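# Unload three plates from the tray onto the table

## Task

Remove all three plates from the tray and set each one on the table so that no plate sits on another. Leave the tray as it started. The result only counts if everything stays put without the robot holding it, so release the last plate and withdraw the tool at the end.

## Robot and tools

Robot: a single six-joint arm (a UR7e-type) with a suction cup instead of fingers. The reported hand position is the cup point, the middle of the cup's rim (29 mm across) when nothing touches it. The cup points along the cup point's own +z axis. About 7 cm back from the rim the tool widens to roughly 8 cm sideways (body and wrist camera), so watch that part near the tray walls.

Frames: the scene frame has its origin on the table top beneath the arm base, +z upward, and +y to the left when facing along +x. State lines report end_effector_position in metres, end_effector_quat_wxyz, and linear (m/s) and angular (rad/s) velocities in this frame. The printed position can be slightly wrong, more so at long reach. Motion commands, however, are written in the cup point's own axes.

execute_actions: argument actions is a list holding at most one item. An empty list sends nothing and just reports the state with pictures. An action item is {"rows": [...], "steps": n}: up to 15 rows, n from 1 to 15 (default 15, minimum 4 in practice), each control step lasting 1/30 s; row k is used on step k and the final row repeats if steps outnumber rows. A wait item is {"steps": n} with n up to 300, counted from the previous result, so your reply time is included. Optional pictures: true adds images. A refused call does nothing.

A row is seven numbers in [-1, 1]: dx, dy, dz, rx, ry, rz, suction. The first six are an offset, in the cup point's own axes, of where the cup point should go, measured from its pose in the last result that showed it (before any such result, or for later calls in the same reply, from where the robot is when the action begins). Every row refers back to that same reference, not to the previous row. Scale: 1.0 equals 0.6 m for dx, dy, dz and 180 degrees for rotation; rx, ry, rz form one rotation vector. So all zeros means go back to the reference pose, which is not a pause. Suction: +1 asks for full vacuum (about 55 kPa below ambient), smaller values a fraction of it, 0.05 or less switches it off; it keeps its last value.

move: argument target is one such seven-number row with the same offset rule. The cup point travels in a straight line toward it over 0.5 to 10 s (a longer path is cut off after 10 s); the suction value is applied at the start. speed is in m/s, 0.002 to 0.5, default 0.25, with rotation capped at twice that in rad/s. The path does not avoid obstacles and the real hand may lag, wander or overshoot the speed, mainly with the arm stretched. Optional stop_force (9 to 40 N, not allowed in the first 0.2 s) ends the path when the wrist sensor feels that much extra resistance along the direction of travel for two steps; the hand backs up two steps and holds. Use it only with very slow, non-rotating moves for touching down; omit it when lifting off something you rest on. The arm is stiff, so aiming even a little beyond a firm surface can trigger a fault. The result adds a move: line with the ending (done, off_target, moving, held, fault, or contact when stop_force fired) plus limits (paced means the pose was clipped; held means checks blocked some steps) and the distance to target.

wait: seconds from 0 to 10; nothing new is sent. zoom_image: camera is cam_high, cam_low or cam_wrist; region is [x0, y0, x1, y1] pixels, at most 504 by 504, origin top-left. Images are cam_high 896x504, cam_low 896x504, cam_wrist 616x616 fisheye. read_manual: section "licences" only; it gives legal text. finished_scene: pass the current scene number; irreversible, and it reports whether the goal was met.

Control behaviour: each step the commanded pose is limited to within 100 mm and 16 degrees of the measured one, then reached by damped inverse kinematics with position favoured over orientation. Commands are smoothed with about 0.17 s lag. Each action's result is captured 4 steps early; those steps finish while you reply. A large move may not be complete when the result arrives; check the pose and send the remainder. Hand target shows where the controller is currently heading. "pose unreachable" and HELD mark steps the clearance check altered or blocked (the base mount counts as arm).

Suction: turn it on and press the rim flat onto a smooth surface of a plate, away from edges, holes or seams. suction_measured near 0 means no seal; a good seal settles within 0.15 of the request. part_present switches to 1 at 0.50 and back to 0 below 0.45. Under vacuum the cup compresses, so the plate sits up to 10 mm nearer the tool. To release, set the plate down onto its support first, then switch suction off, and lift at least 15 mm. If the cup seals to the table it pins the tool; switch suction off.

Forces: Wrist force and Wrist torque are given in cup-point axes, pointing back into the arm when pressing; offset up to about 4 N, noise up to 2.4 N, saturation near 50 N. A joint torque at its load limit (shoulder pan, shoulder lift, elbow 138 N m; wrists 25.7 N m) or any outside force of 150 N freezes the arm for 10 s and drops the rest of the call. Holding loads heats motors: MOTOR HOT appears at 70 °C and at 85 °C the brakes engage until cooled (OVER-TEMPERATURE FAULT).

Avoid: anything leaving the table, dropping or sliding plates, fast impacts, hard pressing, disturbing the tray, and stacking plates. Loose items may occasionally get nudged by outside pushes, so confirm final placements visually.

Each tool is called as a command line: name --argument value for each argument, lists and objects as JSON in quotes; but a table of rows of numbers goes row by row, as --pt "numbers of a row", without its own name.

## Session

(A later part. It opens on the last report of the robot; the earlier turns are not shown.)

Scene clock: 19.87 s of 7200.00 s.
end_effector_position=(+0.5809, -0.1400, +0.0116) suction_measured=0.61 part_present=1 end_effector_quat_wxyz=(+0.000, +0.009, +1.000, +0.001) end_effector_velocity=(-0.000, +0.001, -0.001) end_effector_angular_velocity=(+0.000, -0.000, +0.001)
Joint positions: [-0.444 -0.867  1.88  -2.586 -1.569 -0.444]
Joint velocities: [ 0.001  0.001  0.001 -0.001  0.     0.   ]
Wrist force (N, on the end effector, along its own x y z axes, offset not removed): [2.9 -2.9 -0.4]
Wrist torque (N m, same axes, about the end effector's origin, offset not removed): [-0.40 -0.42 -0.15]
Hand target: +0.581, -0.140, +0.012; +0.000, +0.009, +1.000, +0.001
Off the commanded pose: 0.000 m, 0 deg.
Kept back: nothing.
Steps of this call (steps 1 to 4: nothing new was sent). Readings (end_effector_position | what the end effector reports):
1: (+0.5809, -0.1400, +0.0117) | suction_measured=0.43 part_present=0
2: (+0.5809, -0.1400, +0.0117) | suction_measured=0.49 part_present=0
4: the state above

move --target '[0.01, -0.01, -0.2166, 0, 0, 0, 1]' --speed 0.45

move --target '[-0.2815, 0.1054, 0.2255, 0, 0, 0, 1]' --speed 0.45

move --target '[0, 0, 0.02, 0, 0, 0, 1]' --speed 0.005 --stop_force 9

Scene clock: 21.63 s of 7200.00 s.
end_effector_position=(+0.5749, -0.1459, +0.1414) suction_measured=0.99 part_present=1 end_effector_quat_wxyz=(+0.000, +0.009, +1.000, +0.001) end_effector_velocity=(-0.000, +0.001, +0.002) end_effector_angular_velocity=(+0.002, +0.001, +0.001)
Joint positions: [-0.458 -1.119  1.849 -2.302 -1.569 -0.458]
Joint velocities: [ 0.001 -0.004 -0.001  0.007  0.001 -0.   ]
Wrist force (N, on the end effector, along its own x y z axes, offset not removed): [2.9 -0.6 0.7]
Wrist torque (N m, same axes, about the end effector's origin, offset not removed): [-0.06 -0.36 -0.17]
Hand target: +0.575, -0.146, +0.142; +0.000, +0.009, +1.000, +0.001
Off the commanded pose: 0.000 m, 0 deg.
Kept back: nothing.
move: done
camera_calibration (this result's frames):
cam_wrist: T_world_to_cam=[[0.0278467, -0.999477, 0.0164268, -0.161518], [-0.930382, -0.0199055, 0.366051, 0.486285], [-0.365533, -0.0254765, -0.93045, 0.444327], [0, 0, 0, 1]] pos_world=[0.619345, -0.140433, 0.238072]

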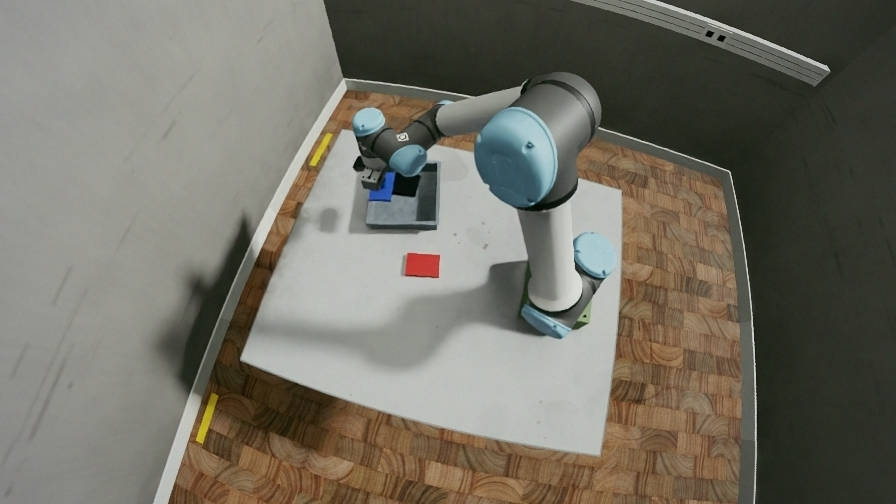

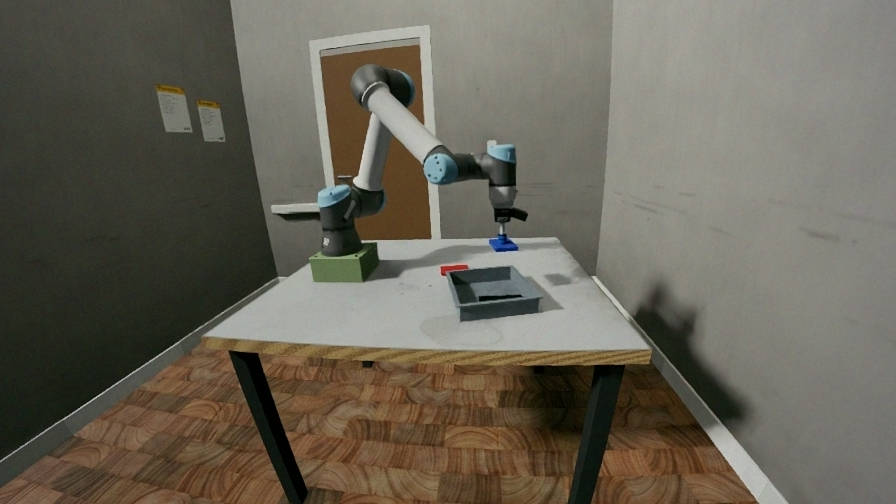

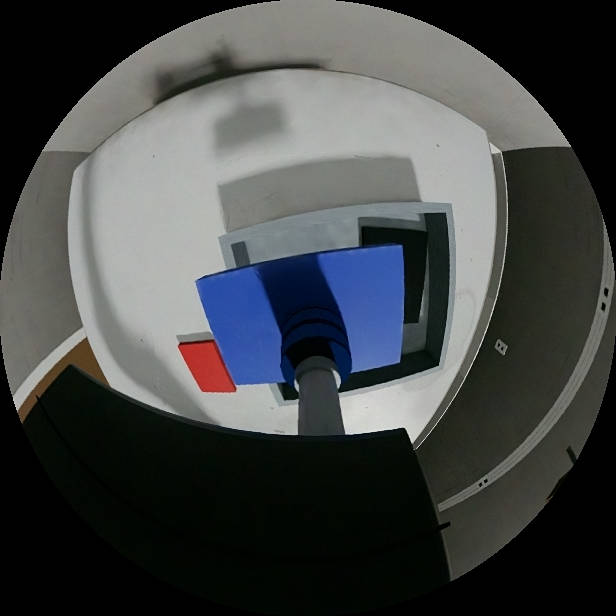

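Scene clock: 22.93 s of 7200.00 s.
end_effector_position=(+0.7446, -0.0858, +0.0060) suction_measured=0.99 part_present=1 end_effector_quat_wxyz=(+0.000, +0.009, +1.000, +0.001) end_effector_velocity=(+0.002, -0.001, -0.001) end_effector_angular_velocity=(-0.002, +0.002, -0.002)
Joint positions: [-0.276 -0.622  1.352 -2.303 -1.569 -0.276]
Joint velocities: [ 0.     0.006 -0.011  0.006 -0.002  0.002]
Wrist force (N, on the end effector, along its own x y z axes, offset not removed): [2.0 -1.8 -0.2]
Wrist torque (N m, same axes, about the end effector's origin, offset not removed): [-0.29 -0.35 -0.11]
Hand target: +0.745, -0.086, +0.006; +0.000, +0.009, +1.000, +0.001
Off the commanded pose: 0.001 m, 0 deg.
Kept back: nothing.
move: done
camera_calibration (this result's frames):
cam_wrist: T_world_to_cam=[[0.0278605, -0.999482, 0.0161277, -0.103919], [-0.93039, -0.0200285, 0.366023, 0.694864], [-0.36551, -0.0252026, -0.930466, 0.381975], [0, 0, 0, 1]] pos_world=[0.789006, -0.0803208, 0.102755]

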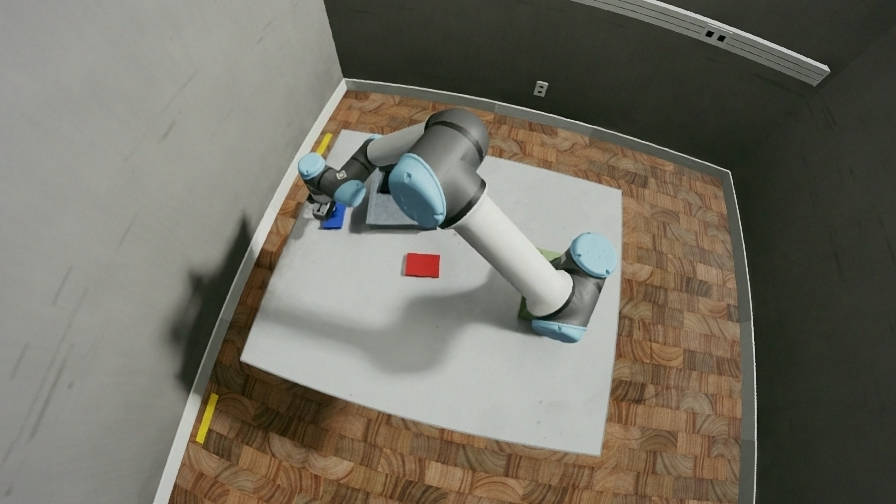

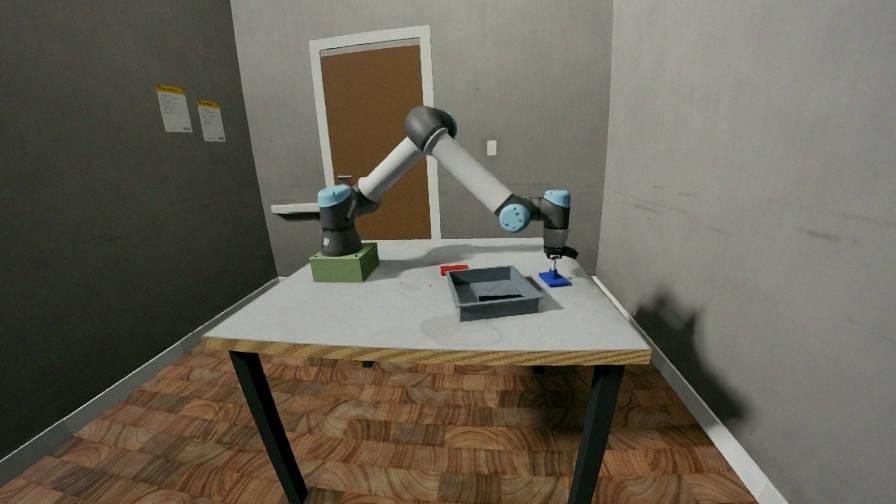

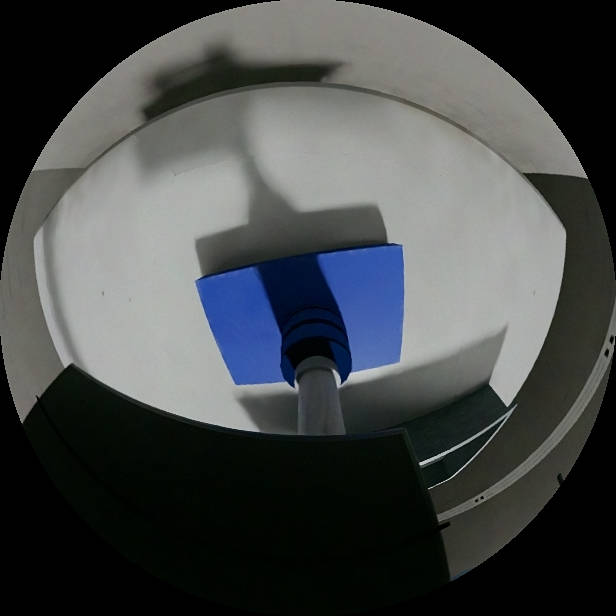

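Scene clock: 24.23 s of 7200.00 s.
end_effector_position=(+0.7447, -0.0858, +0.0015) suction_measured=0.99 part_present=1 end_effector_quat_wxyz=(+0.000, +0.009, +1.000, +0.001) end_effector_velocity=(-0.001, +0.001, +0.001) end_effector_angular_velocity=(+0.001, +0.003, +0.001)
Joint positions: [-0.276 -0.614  1.352 -2.31  -1.569 -0.276]
Joint velocities: [ 0.001 -0.002  0.001  0.005  0.    -0.001]
Wrist force (N, on the end effector, along its own x y z axes, offset not removed): [3.8 0.2 -12.8]
Wrist torque (N m, same axes, about the end effector's origin, offset not removed): [-0.07 -0.60 -0.16]
Hand target: +0.745, -0.086, +0.002; +0.000, +0.009, +1.000, +0.001
Off the commanded pose: 0.007 m, 0 deg.
Kept back: nothing.
move: contact
camera_calibration (this result's frames):
cam_wrist: T_world_to_cam=[[0.027852, -0.99948, 0.0162213, -0.103843], [-0.930481, -0.0199924, 0.365795, 0.69668], [-0.365281, -0.0252817, -0.930554, 0.377593], [0, 0, 0, 1]] pos_world=[0.789067, -0.0803147, 0.0982137]

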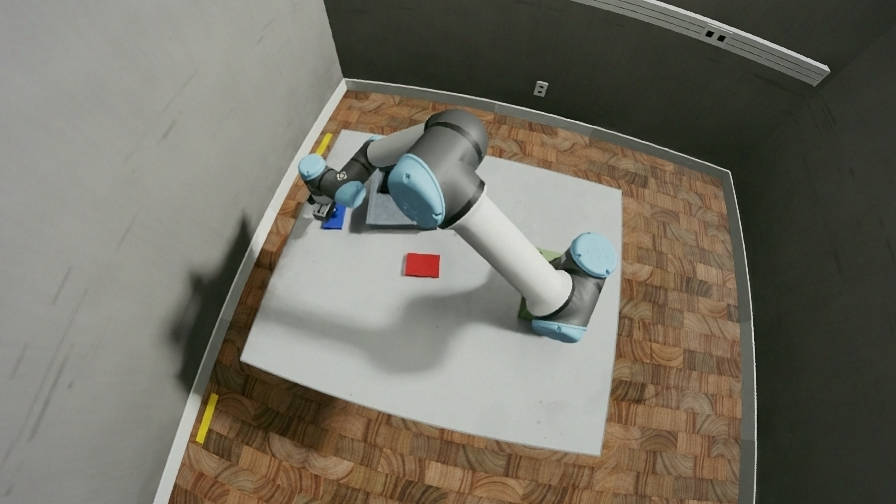

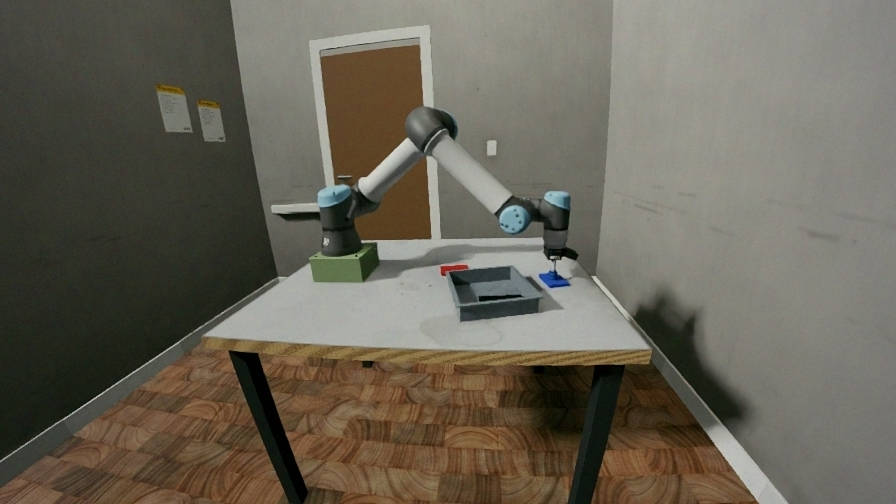

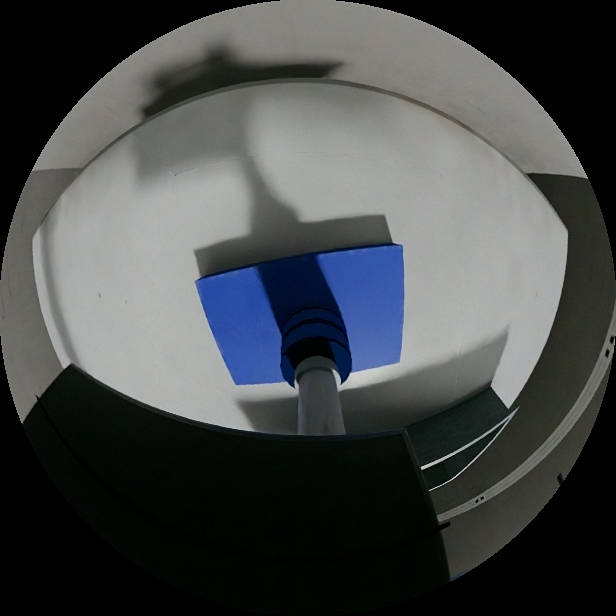

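move --target '[0, 0, -0.1225, 0, 0, 0, 0]' --speed 0.5

move --target '[0.289, -0.2927, 0, 0, 0, 0, 0]' --speed 0.5

move --target '[0, 0, 0.105, 0, 0, 0, 1]' --speed 0.15 --stop_force 10

execute_actions --actions '[{"steps": 4}]'

Scene clock: 25.80 s of 7200.00 s.
end_effector_position=(+0.7447, -0.0858, +0.0748) suction_measured=0.00 part_present=0 end_effector_quat_wxyz=(+0.000, +0.009, +1.000, +0.001) end_effector_velocity=(+0.000, -0.001, +0.003) end_effector_angular_velocity=(-0.002, -0.001, +0.001)
Joint positions: [-0.276 -0.726  1.344 -2.191 -1.569 -0.276]
Joint velocities: [-0.    -0.004 -0.002  0.004 -0.002 -0.001]
Wrist force (N, on the end effector, along its own x y z axes, offset not removed): [2.3 -1.3 -0.2]
Wrist torque (N m, same axes, about the end effector's origin, offset not removed): [-0.15 -0.46 -0.20]
Hand target: +0.745, -0.086, +0.075; +0.000, +0.009, +1.000, +0.001
Off the commanded pose: 0.000 m, 0 deg.
Kept back: nothing.
move: done
camera_calibration (this result's frames):
cam_wrist: T_world_to_cam=[[0.0278462, -0.999481, 0.0162201, -0.105033], [-0.93048, -0.0199874, 0.365798, 0.669913], [-0.365284, -0.0252785, -0.930553, 0.4458], [0, 0, 0, 1]] pos_world=[0.789109, -0.0803197, 0.171491]

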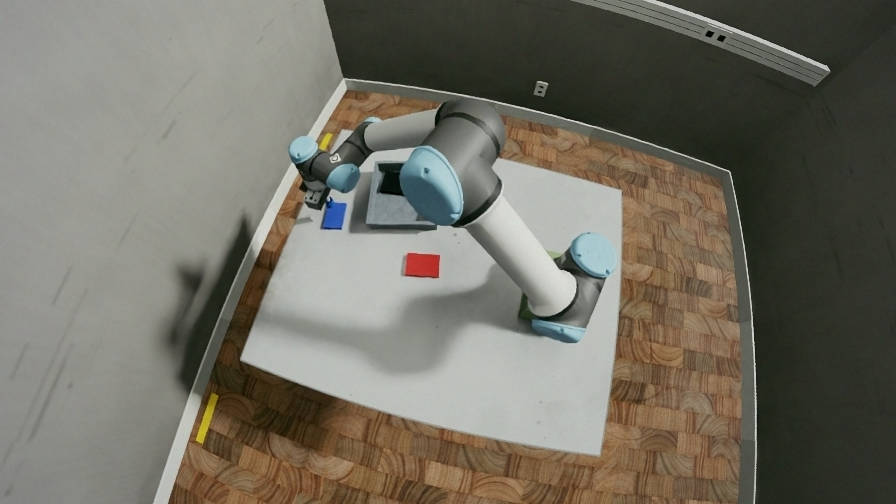

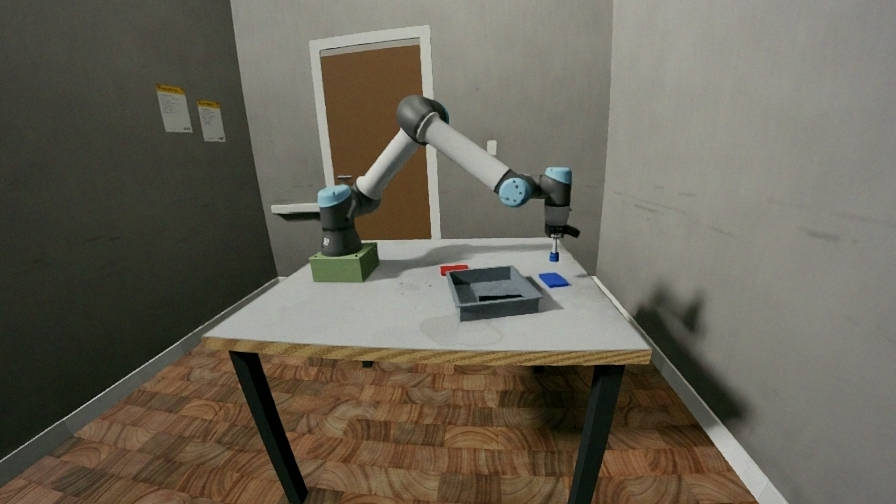

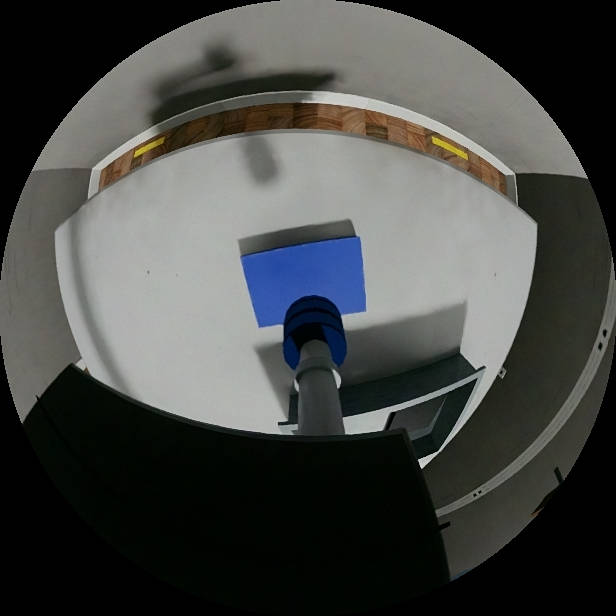

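Scene clock: 27.07 s of 7200.00 s.
end_effector_position=(+0.5682, -0.2581, +0.0747) suction_measured=0.00 part_present=0 end_effector_quat_wxyz=(+0.000, +0.009, +1.000, +0.001) end_effector_velocity=(-0.002, -0.001, -0.000) end_effector_angular_velocity=(+0.001, -0.001, +0.001)
Joint positions: [-0.624 -0.951  1.788 -2.41  -1.569 -0.624]
Joint velocities: [-0.004 -0.002  0.005 -0.003  0.001 -0.005]
Wrist force (N, on the end effector, along its own x y z axes, offset not removed): [1.8 -0.2 2.5]
Wrist torque (N m, same axes, about the end effector's origin, offset not removed): [0.04 -0.37 -0.09]
Hand target: +0.568, -0.258, +0.075; +0.001, +0.009, +1.000, +0.001
Off the commanded pose: 0.000 m, 0 deg.
Kept back: nothing.
move: done
camera_calibration (this result's frames):
cam_wrist: T_world_to_cam=[[0.0277799, -0.999472, 0.0168609, -0.272295], [-0.930522, -0.019694, 0.365707, 0.502333], [-0.365182, -0.0258488, -0.930577, 0.376712], [0, 0, 0, 1]] pos_world=[0.612564, -0.25252, 0.171444]

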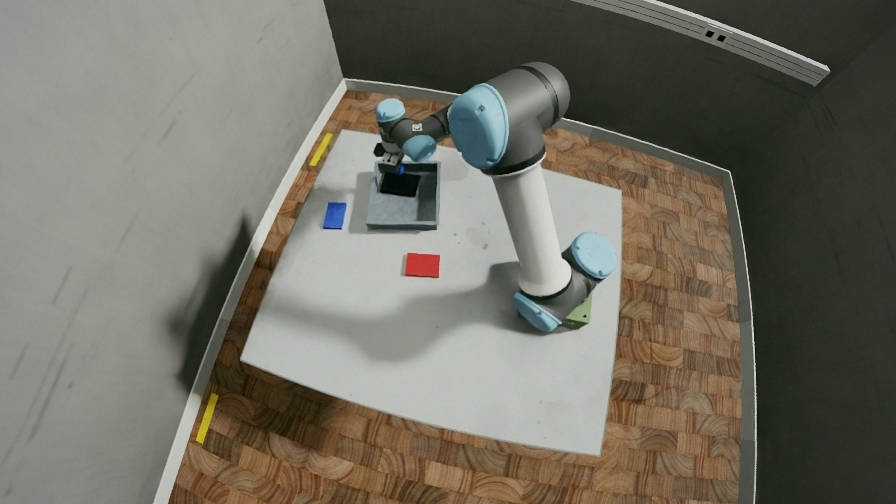

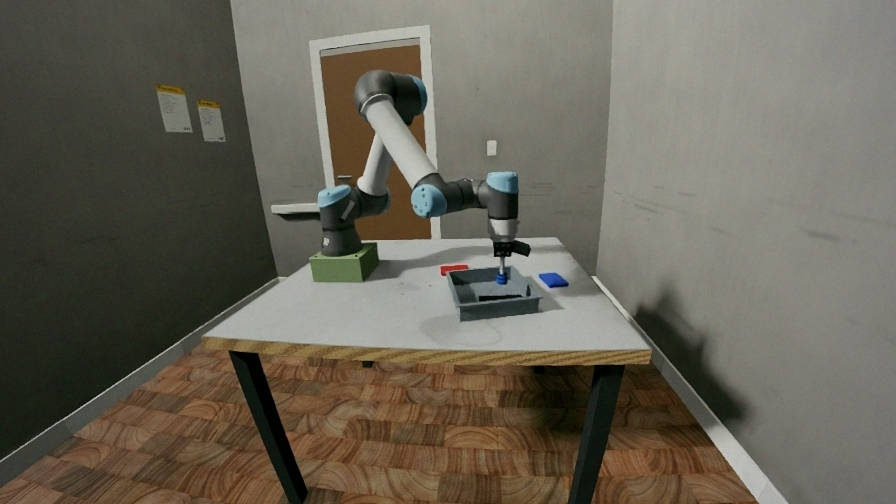

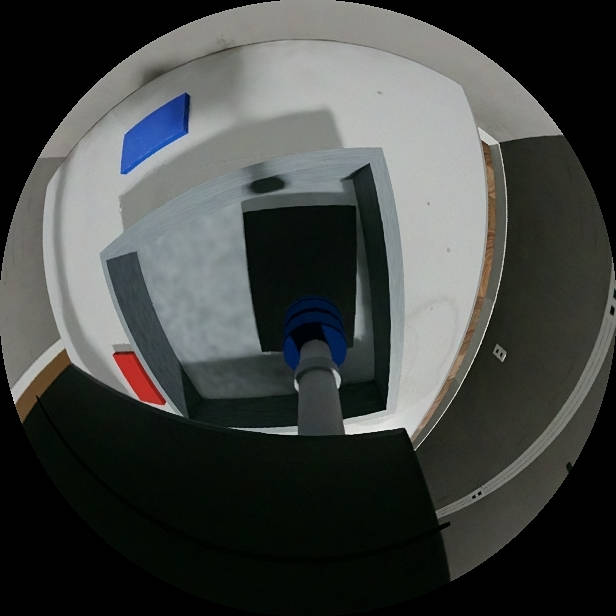

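Scene clock: 28.03 s of 7200.00 s.
end_effector_position=(+0.5681, -0.2580, +0.0119) suction_measured=0.36 part_present=0 end_effector_quat_wxyz=(+0.000, +0.009, +1.000, +0.001) end_effector_velocity=(+0.000, -0.000, -0.002) end_effector_angular_velocity=(-0.001, -0.000, -0.002)
Joint positions: [-0.624 -0.832  1.797 -2.538 -1.569 -0.624]
Joint velocities: [-0.     0.005 -0.001 -0.004 -0.001  0.002]
Wrist force (N, on the end effector, along its own x y z axes, offset not removed): [1.9 0.9 2.1]
Wrist torque (N m, same axes, about the end effector's origin, offset not removed): [0.11 -0.31 -0.23]
Hand target: +0.568, -0.258, +0.012; +0.000, +0.009, +1.000, +0.001
Off the commanded pose: 0.000 m, 0 deg.
Kept back: nothing.
move: done
camera_calibration (this result's frames):
cam_wrist: T_world_to_cam=[[0.0277451, -0.999473, 0.0168226, -0.271189], [-0.930523, -0.0196757, 0.365704, 0.525225], [-0.365181, -0.0258003, -0.930579, 0.318269], [0, 0, 0, 1]] pos_world=[0.612484, -0.252501, 0.10866]

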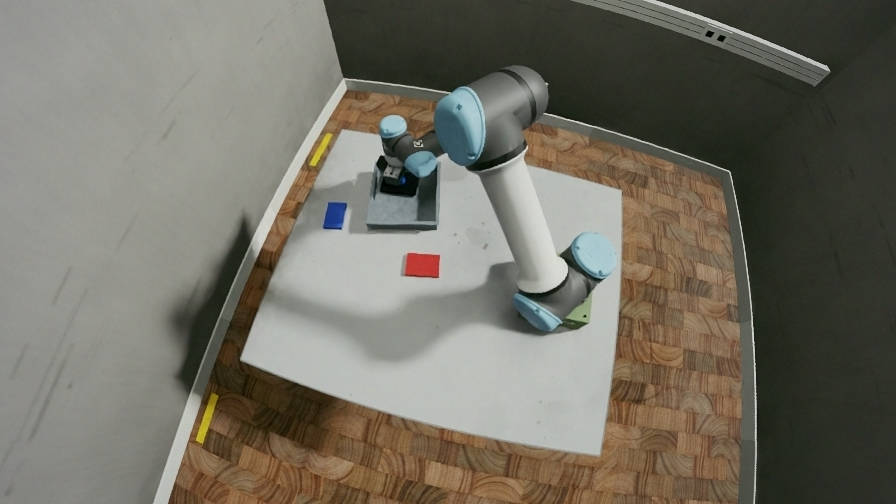

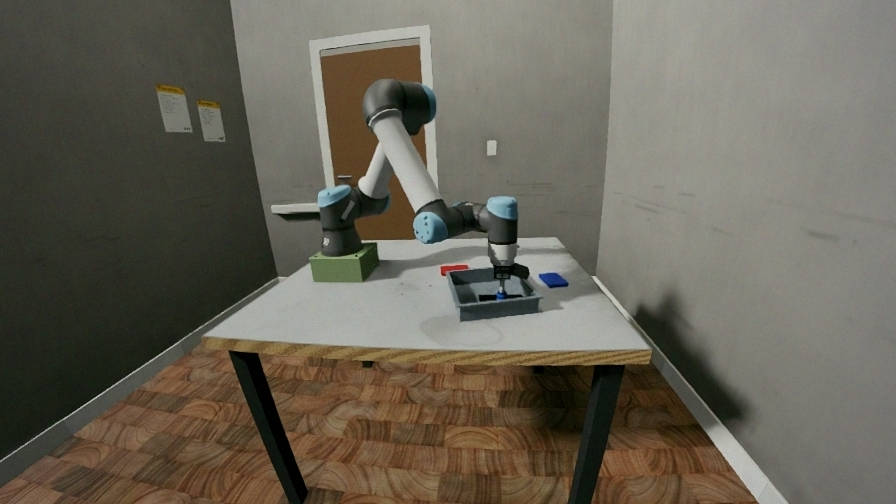

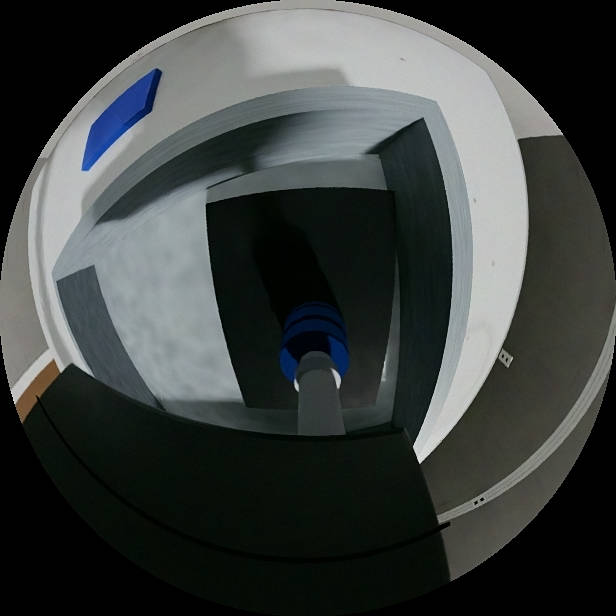

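Scene clock: 28.17 s of 7200.00 s.
end_effector_position=(+0.5681, -0.2580, +0.0118) suction_measured=0.55 part_present=1 end_effector_quat_wxyz=(+0.000, +0.009, +1.000, +0.001) end_effector_velocity=(+0.000, -0.001, -0.000) end_effector_angular_velocity=(-0.001, -0.001, +0.000)
Joint positions: [-0.624 -0.831  1.797 -2.538 -1.569 -0.624]
Joint velocities: [-0.     0.002 -0.001 -0.001 -0.    -0.   ]
Wrist force (N, on the end effector, along its own x y z axes, offset not removed): [0.6 0.1 1.6]
Wrist torque (N m, same axes, about the end effector's origin, offset not removed): [-0.03 -0.16 -0.20]
Hand target: +0.568, -0.258, +0.012; +0.000, +0.009, +1.000, +0.001
Off the commanded pose: 0.000 m, 0 deg.
Kept back: nothing.
Steps of this call (steps 1 to 4: nothing new was sent). Readings (end_effector_position | what the end effector reports):
1: (+0.5681, -0.2580, +0.0119) | suction_measured=0.40 part_present=0
2: (+0.5681, -0.2580, +0.0118) | suction_measured=0.44 part_present=0
4: the state above

move --target '[0.0998, 0.3015, -0.2133, 0, 0, 0, 1]' --speed 0.45

move --target '[-0.0945, 0.2285, 0.2243, 0, 0, 0, 1]' --speed 0.45

move --target '[0, 0, 0.02, 0, 0, 0, 1]' --speed 0.005 --stop_force 9

Scene clock: 29.70 s of 7200.00 s.
end_effector_position=(+0.5120, -0.0760, +0.1398) suction_measured=0.99 part_present=1 end_effector_quat_wxyz=(+0.000, +0.009, +1.000, +0.001) end_effector_velocity=(-0.001, +0.002, +0.001) end_effector_angular_velocity=(+0.000, +0.001, +0.000)
Joint positions: [-0.391 -1.258  2.073 -2.387 -1.569 -0.391]
Joint velocities: [ 0.003 -0.004  0.001  0.004 -0.     0.003]
Wrist force (N, on the end effector, along its own x y z axes, offset not removed): [2.2 -0.2 1.1]
Wrist torque (N m, same axes, about the end effector's origin, offset not removed): [0.01 -0.40 -0.19]
Hand target: +0.512, -0.076, +0.140; +0.000, +0.009, +1.000, +0.001
Off the commanded pose: 0.001 m, 0 deg.
Kept back: nothing.
move: done
camera_calibration (this result's frames):
cam_wrist: T_world_to_cam=[[0.0277877, -0.99948, 0.016366, -0.089847], [-0.930462, -0.0198782, 0.365849, 0.429747], [-0.365333, -0.025394, -0.93053, 0.421538], [0, 0, 0, 1]] pos_world=[0.556362, -0.0705531, 0.236502]

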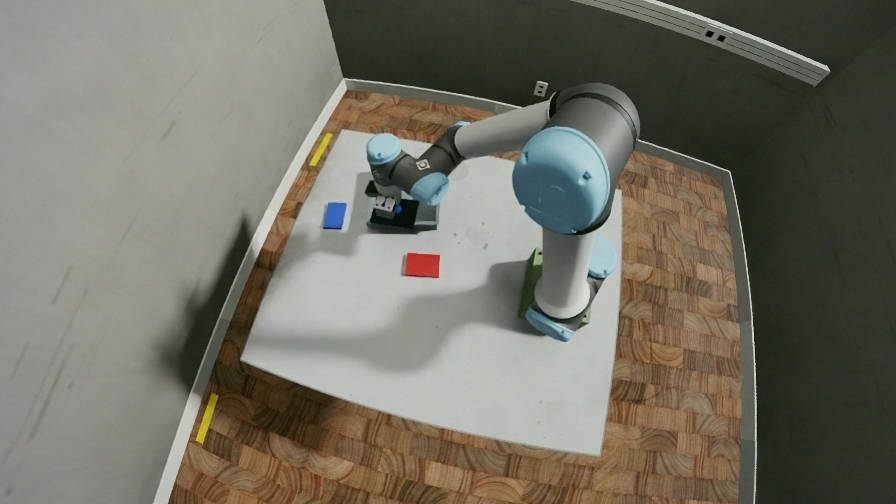

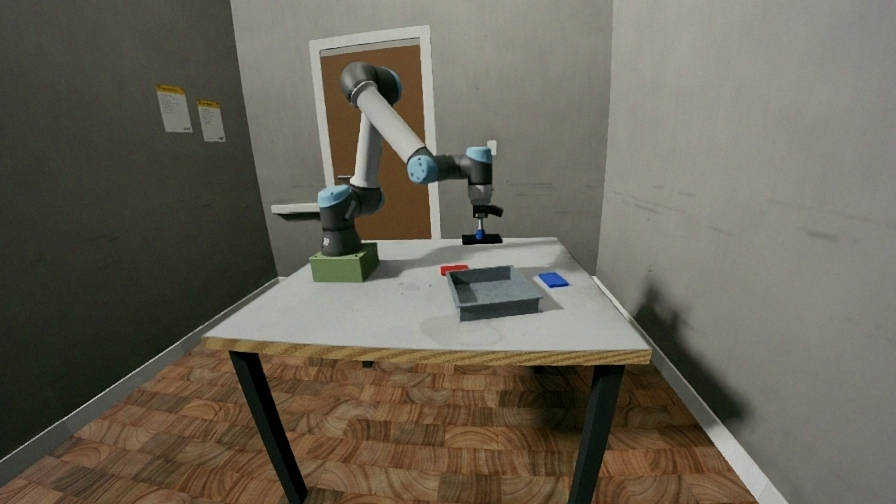

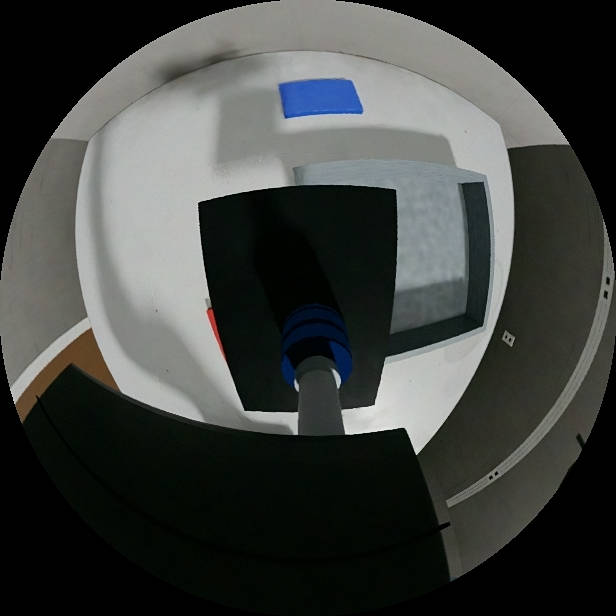

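Scene clock: 30.93 s of 7200.00 s.
end_effector_position=(+0.5711, +0.0601, +0.0053) suction_measured=0.99 part_present=1 end_effector_quat_wxyz=(+0.000, +0.009, +1.000, +0.001) end_effector_velocity=(+0.001, +0.002, -0.001) end_effector_angular_velocity=(+0.000, +0.000, +0.002)
Joint positions: [-0.112 -0.884  1.952 -2.641 -1.569 -0.112]
Joint velocities: [ 0.004  0.005 -0.004 -0.     0.     0.002]
Wrist force (N, on the end effector, along its own x y z axes, offset not removed): [3.5 -1.6 1.3]
Wrist torque (N m, same axes, about the end effector's origin, offset not removed): [-0.08 -0.61 -0.19]
Hand target: +0.571, +0.060, +0.005; +0.000, +0.009, +1.000, +0.001
Off the commanded pose: 0.000 m, 0 deg.
Kept back: nothing.
move: done
camera_calibration (this result's frames):
cam_wrist: T_world_to_cam=[[0.0278181, -0.999487, 0.0158663, 0.0467533], [-0.930355, -0.0200822, 0.36611, 0.53659], [-0.365603, -0.0249458, -0.930436, 0.321603], [0, 0, 0, 1]] pos_world=[0.615498, 0.0655278, 0.102038]

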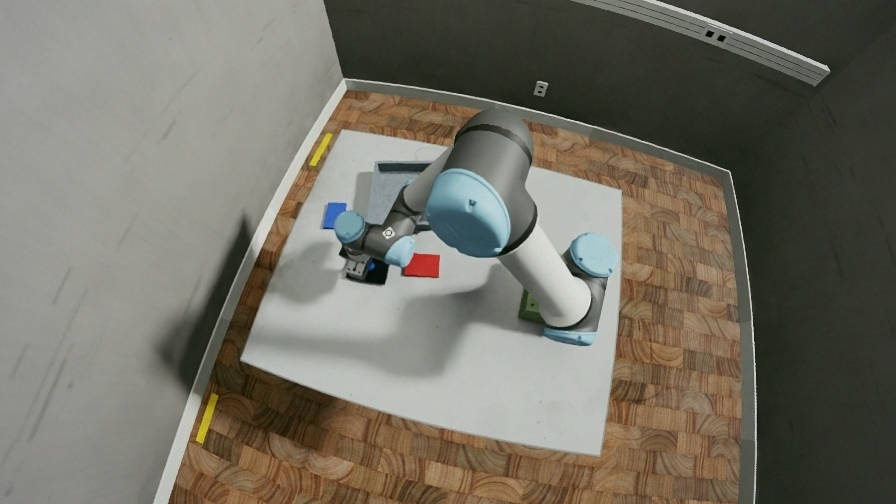

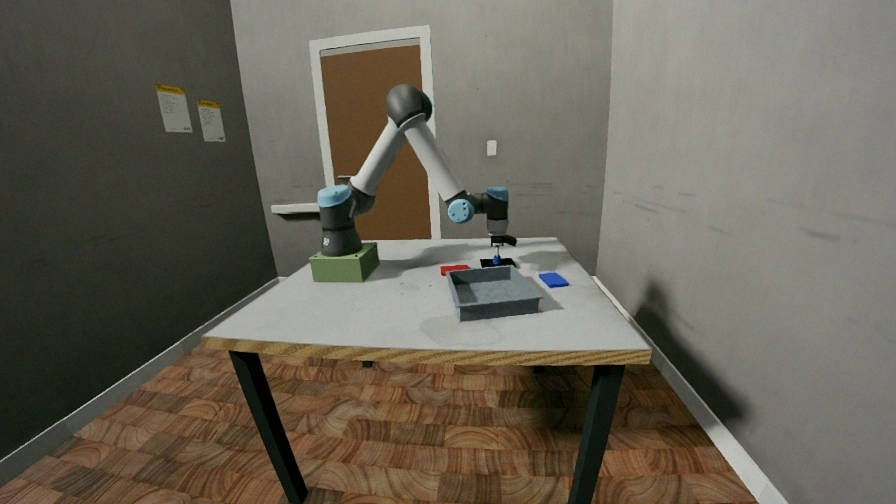

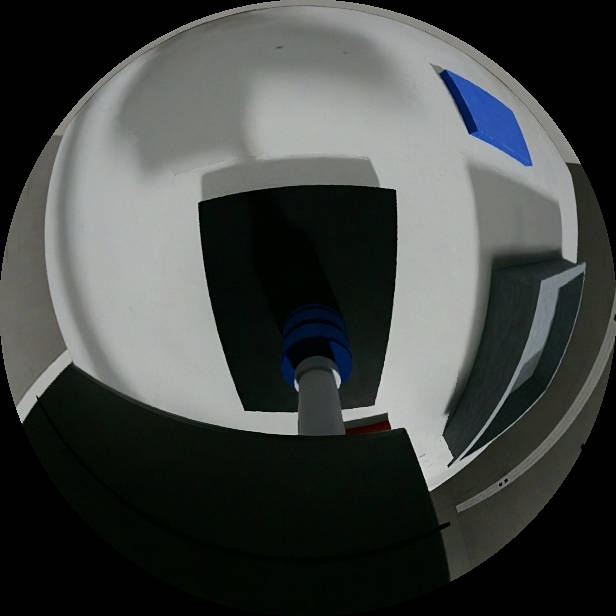

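Scene clock: 32.40 s of 7200.00 s.
end_effector_position=(+0.5711, +0.0601, -0.0001) suction_measured=0.99 part_present=1 end_effector_quat_wxyz=(+0.000, +0.009, +1.000, +0.001) end_effector_velocity=(-0.000, +0.000, +0.001) end_effector_angular_velocity=(-0.000, +0.002, -0.000)
Joint positions: [-0.112 -0.871  1.951 -2.653 -1.569 -0.112]
Joint velocities: [ 0.001 -0.003 -0.001  0.006 -0.     0.001]
Wrist force (N, on the end effector, along its own x y z axes, offset not removed): [6.0 2.1 -17.3]
Wrist torque (N m, same axes, about the end effector's origin, offset not removed): [0.17 -0.48 -0.21]
Hand target: +0.571, +0.060, +0.000; +0.000, +0.009, +1.000, +0.001
Off the commanded pose: 0.007 m, 0 deg.
Kept back: nothing.
move: contact
camera_calibration (this result's frames):
cam_wrist: T_world_to_cam=[[0.0278174, -0.999487, 0.0158997, 0.0468315], [-0.930403, -0.0200726, 0.365987, 0.538649], [-0.36548, -0.024974, -0.930484, 0.316522], [0, 0, 0, 1]] pos_world=[0.61554, 0.0655243, 0.0966358]

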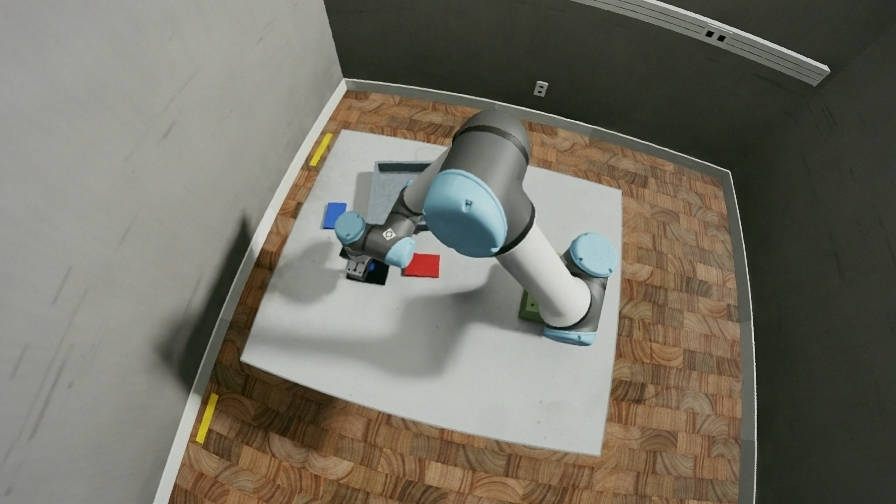

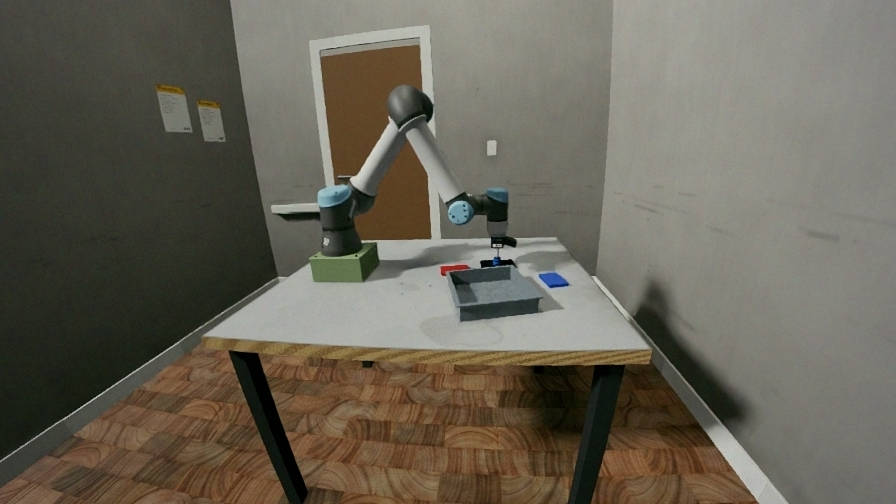

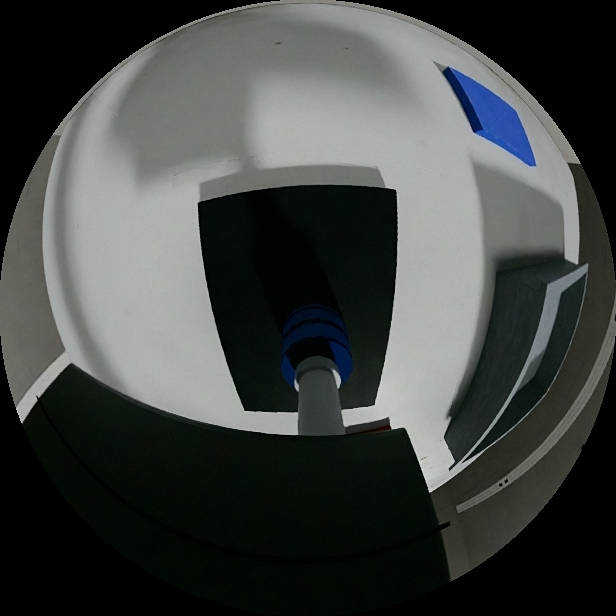

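move --target '[0, 0, -0.25, 0, 0, 0, 0]' --speed 0.5

Scene clock: 33.70 s of 7200.00 s.
end_effector_position=(+0.5712, +0.0600, +0.1497) suction_measured=0.00 part_present=0 end_effector_quat_wxyz=(+0.000, +0.009, +1.000, +0.001) end_effector_velocity=(+0.000, +0.000, +0.003) end_effector_angular_velocity=(+0.000, +0.001, -0.000)
Joint positions: [-0.112 -1.169  1.9   -2.304 -1.569 -0.112]
Joint velocities: [ 0.    -0.004 -0.003  0.007  0.     0.001]
Wrist force (N, on the end effector, along its own x y z axes, offset not removed): [3.2 -1.1 1.5]
Wrist torque (N m, same axes, about the end effector's origin, offset not removed): [-0.25 -0.46 -0.19]
Hand target: +0.571, +0.060, +0.150; +0.000, +0.009, +1.000, +0.001
Off the commanded pose: 0.000 m, 0 deg.
Kept back: nothing.
move: done
camera_calibration (this result's frames):
cam_wrist: T_world_to_cam=[[0.0278176, -0.999487, 0.015872, 0.0443769], [-0.93045, -0.0200861, 0.365868, 0.483925], [-0.365362, -0.0249456, -0.930531, 0.455902], [0, 0, 0, 1]] pos_world=[0.615602, 0.065447, 0.246474]

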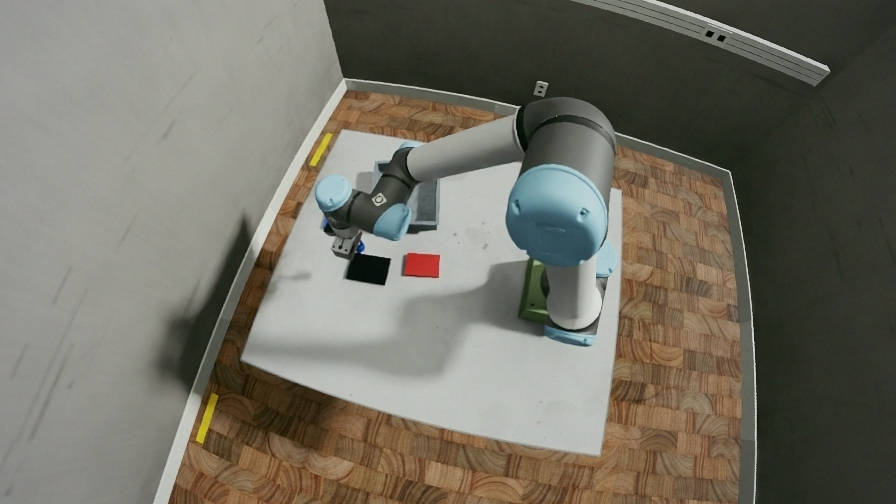

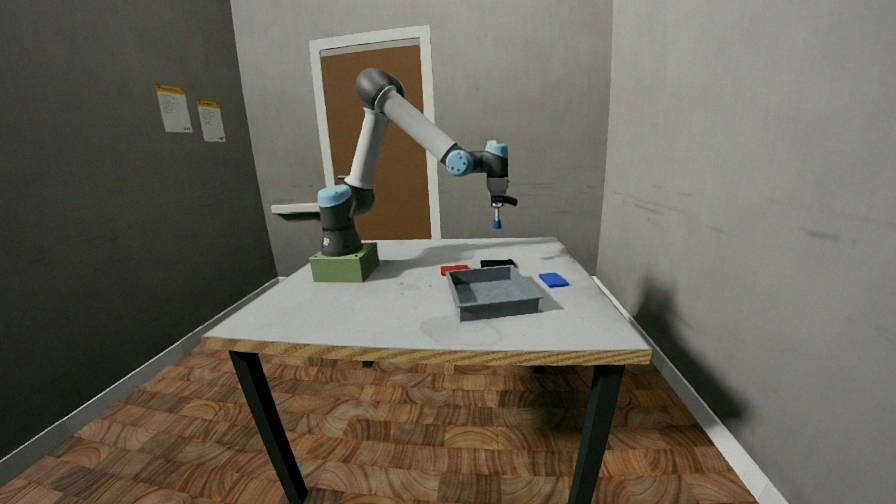

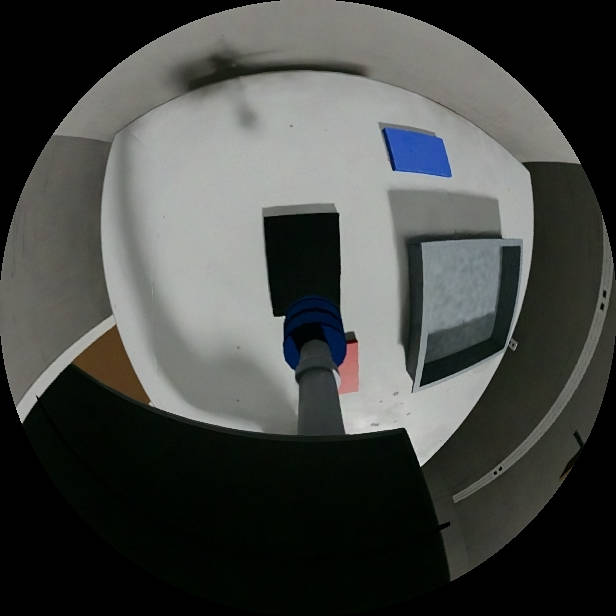

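finished_scene --scene 2

The scene is finished: the task was done.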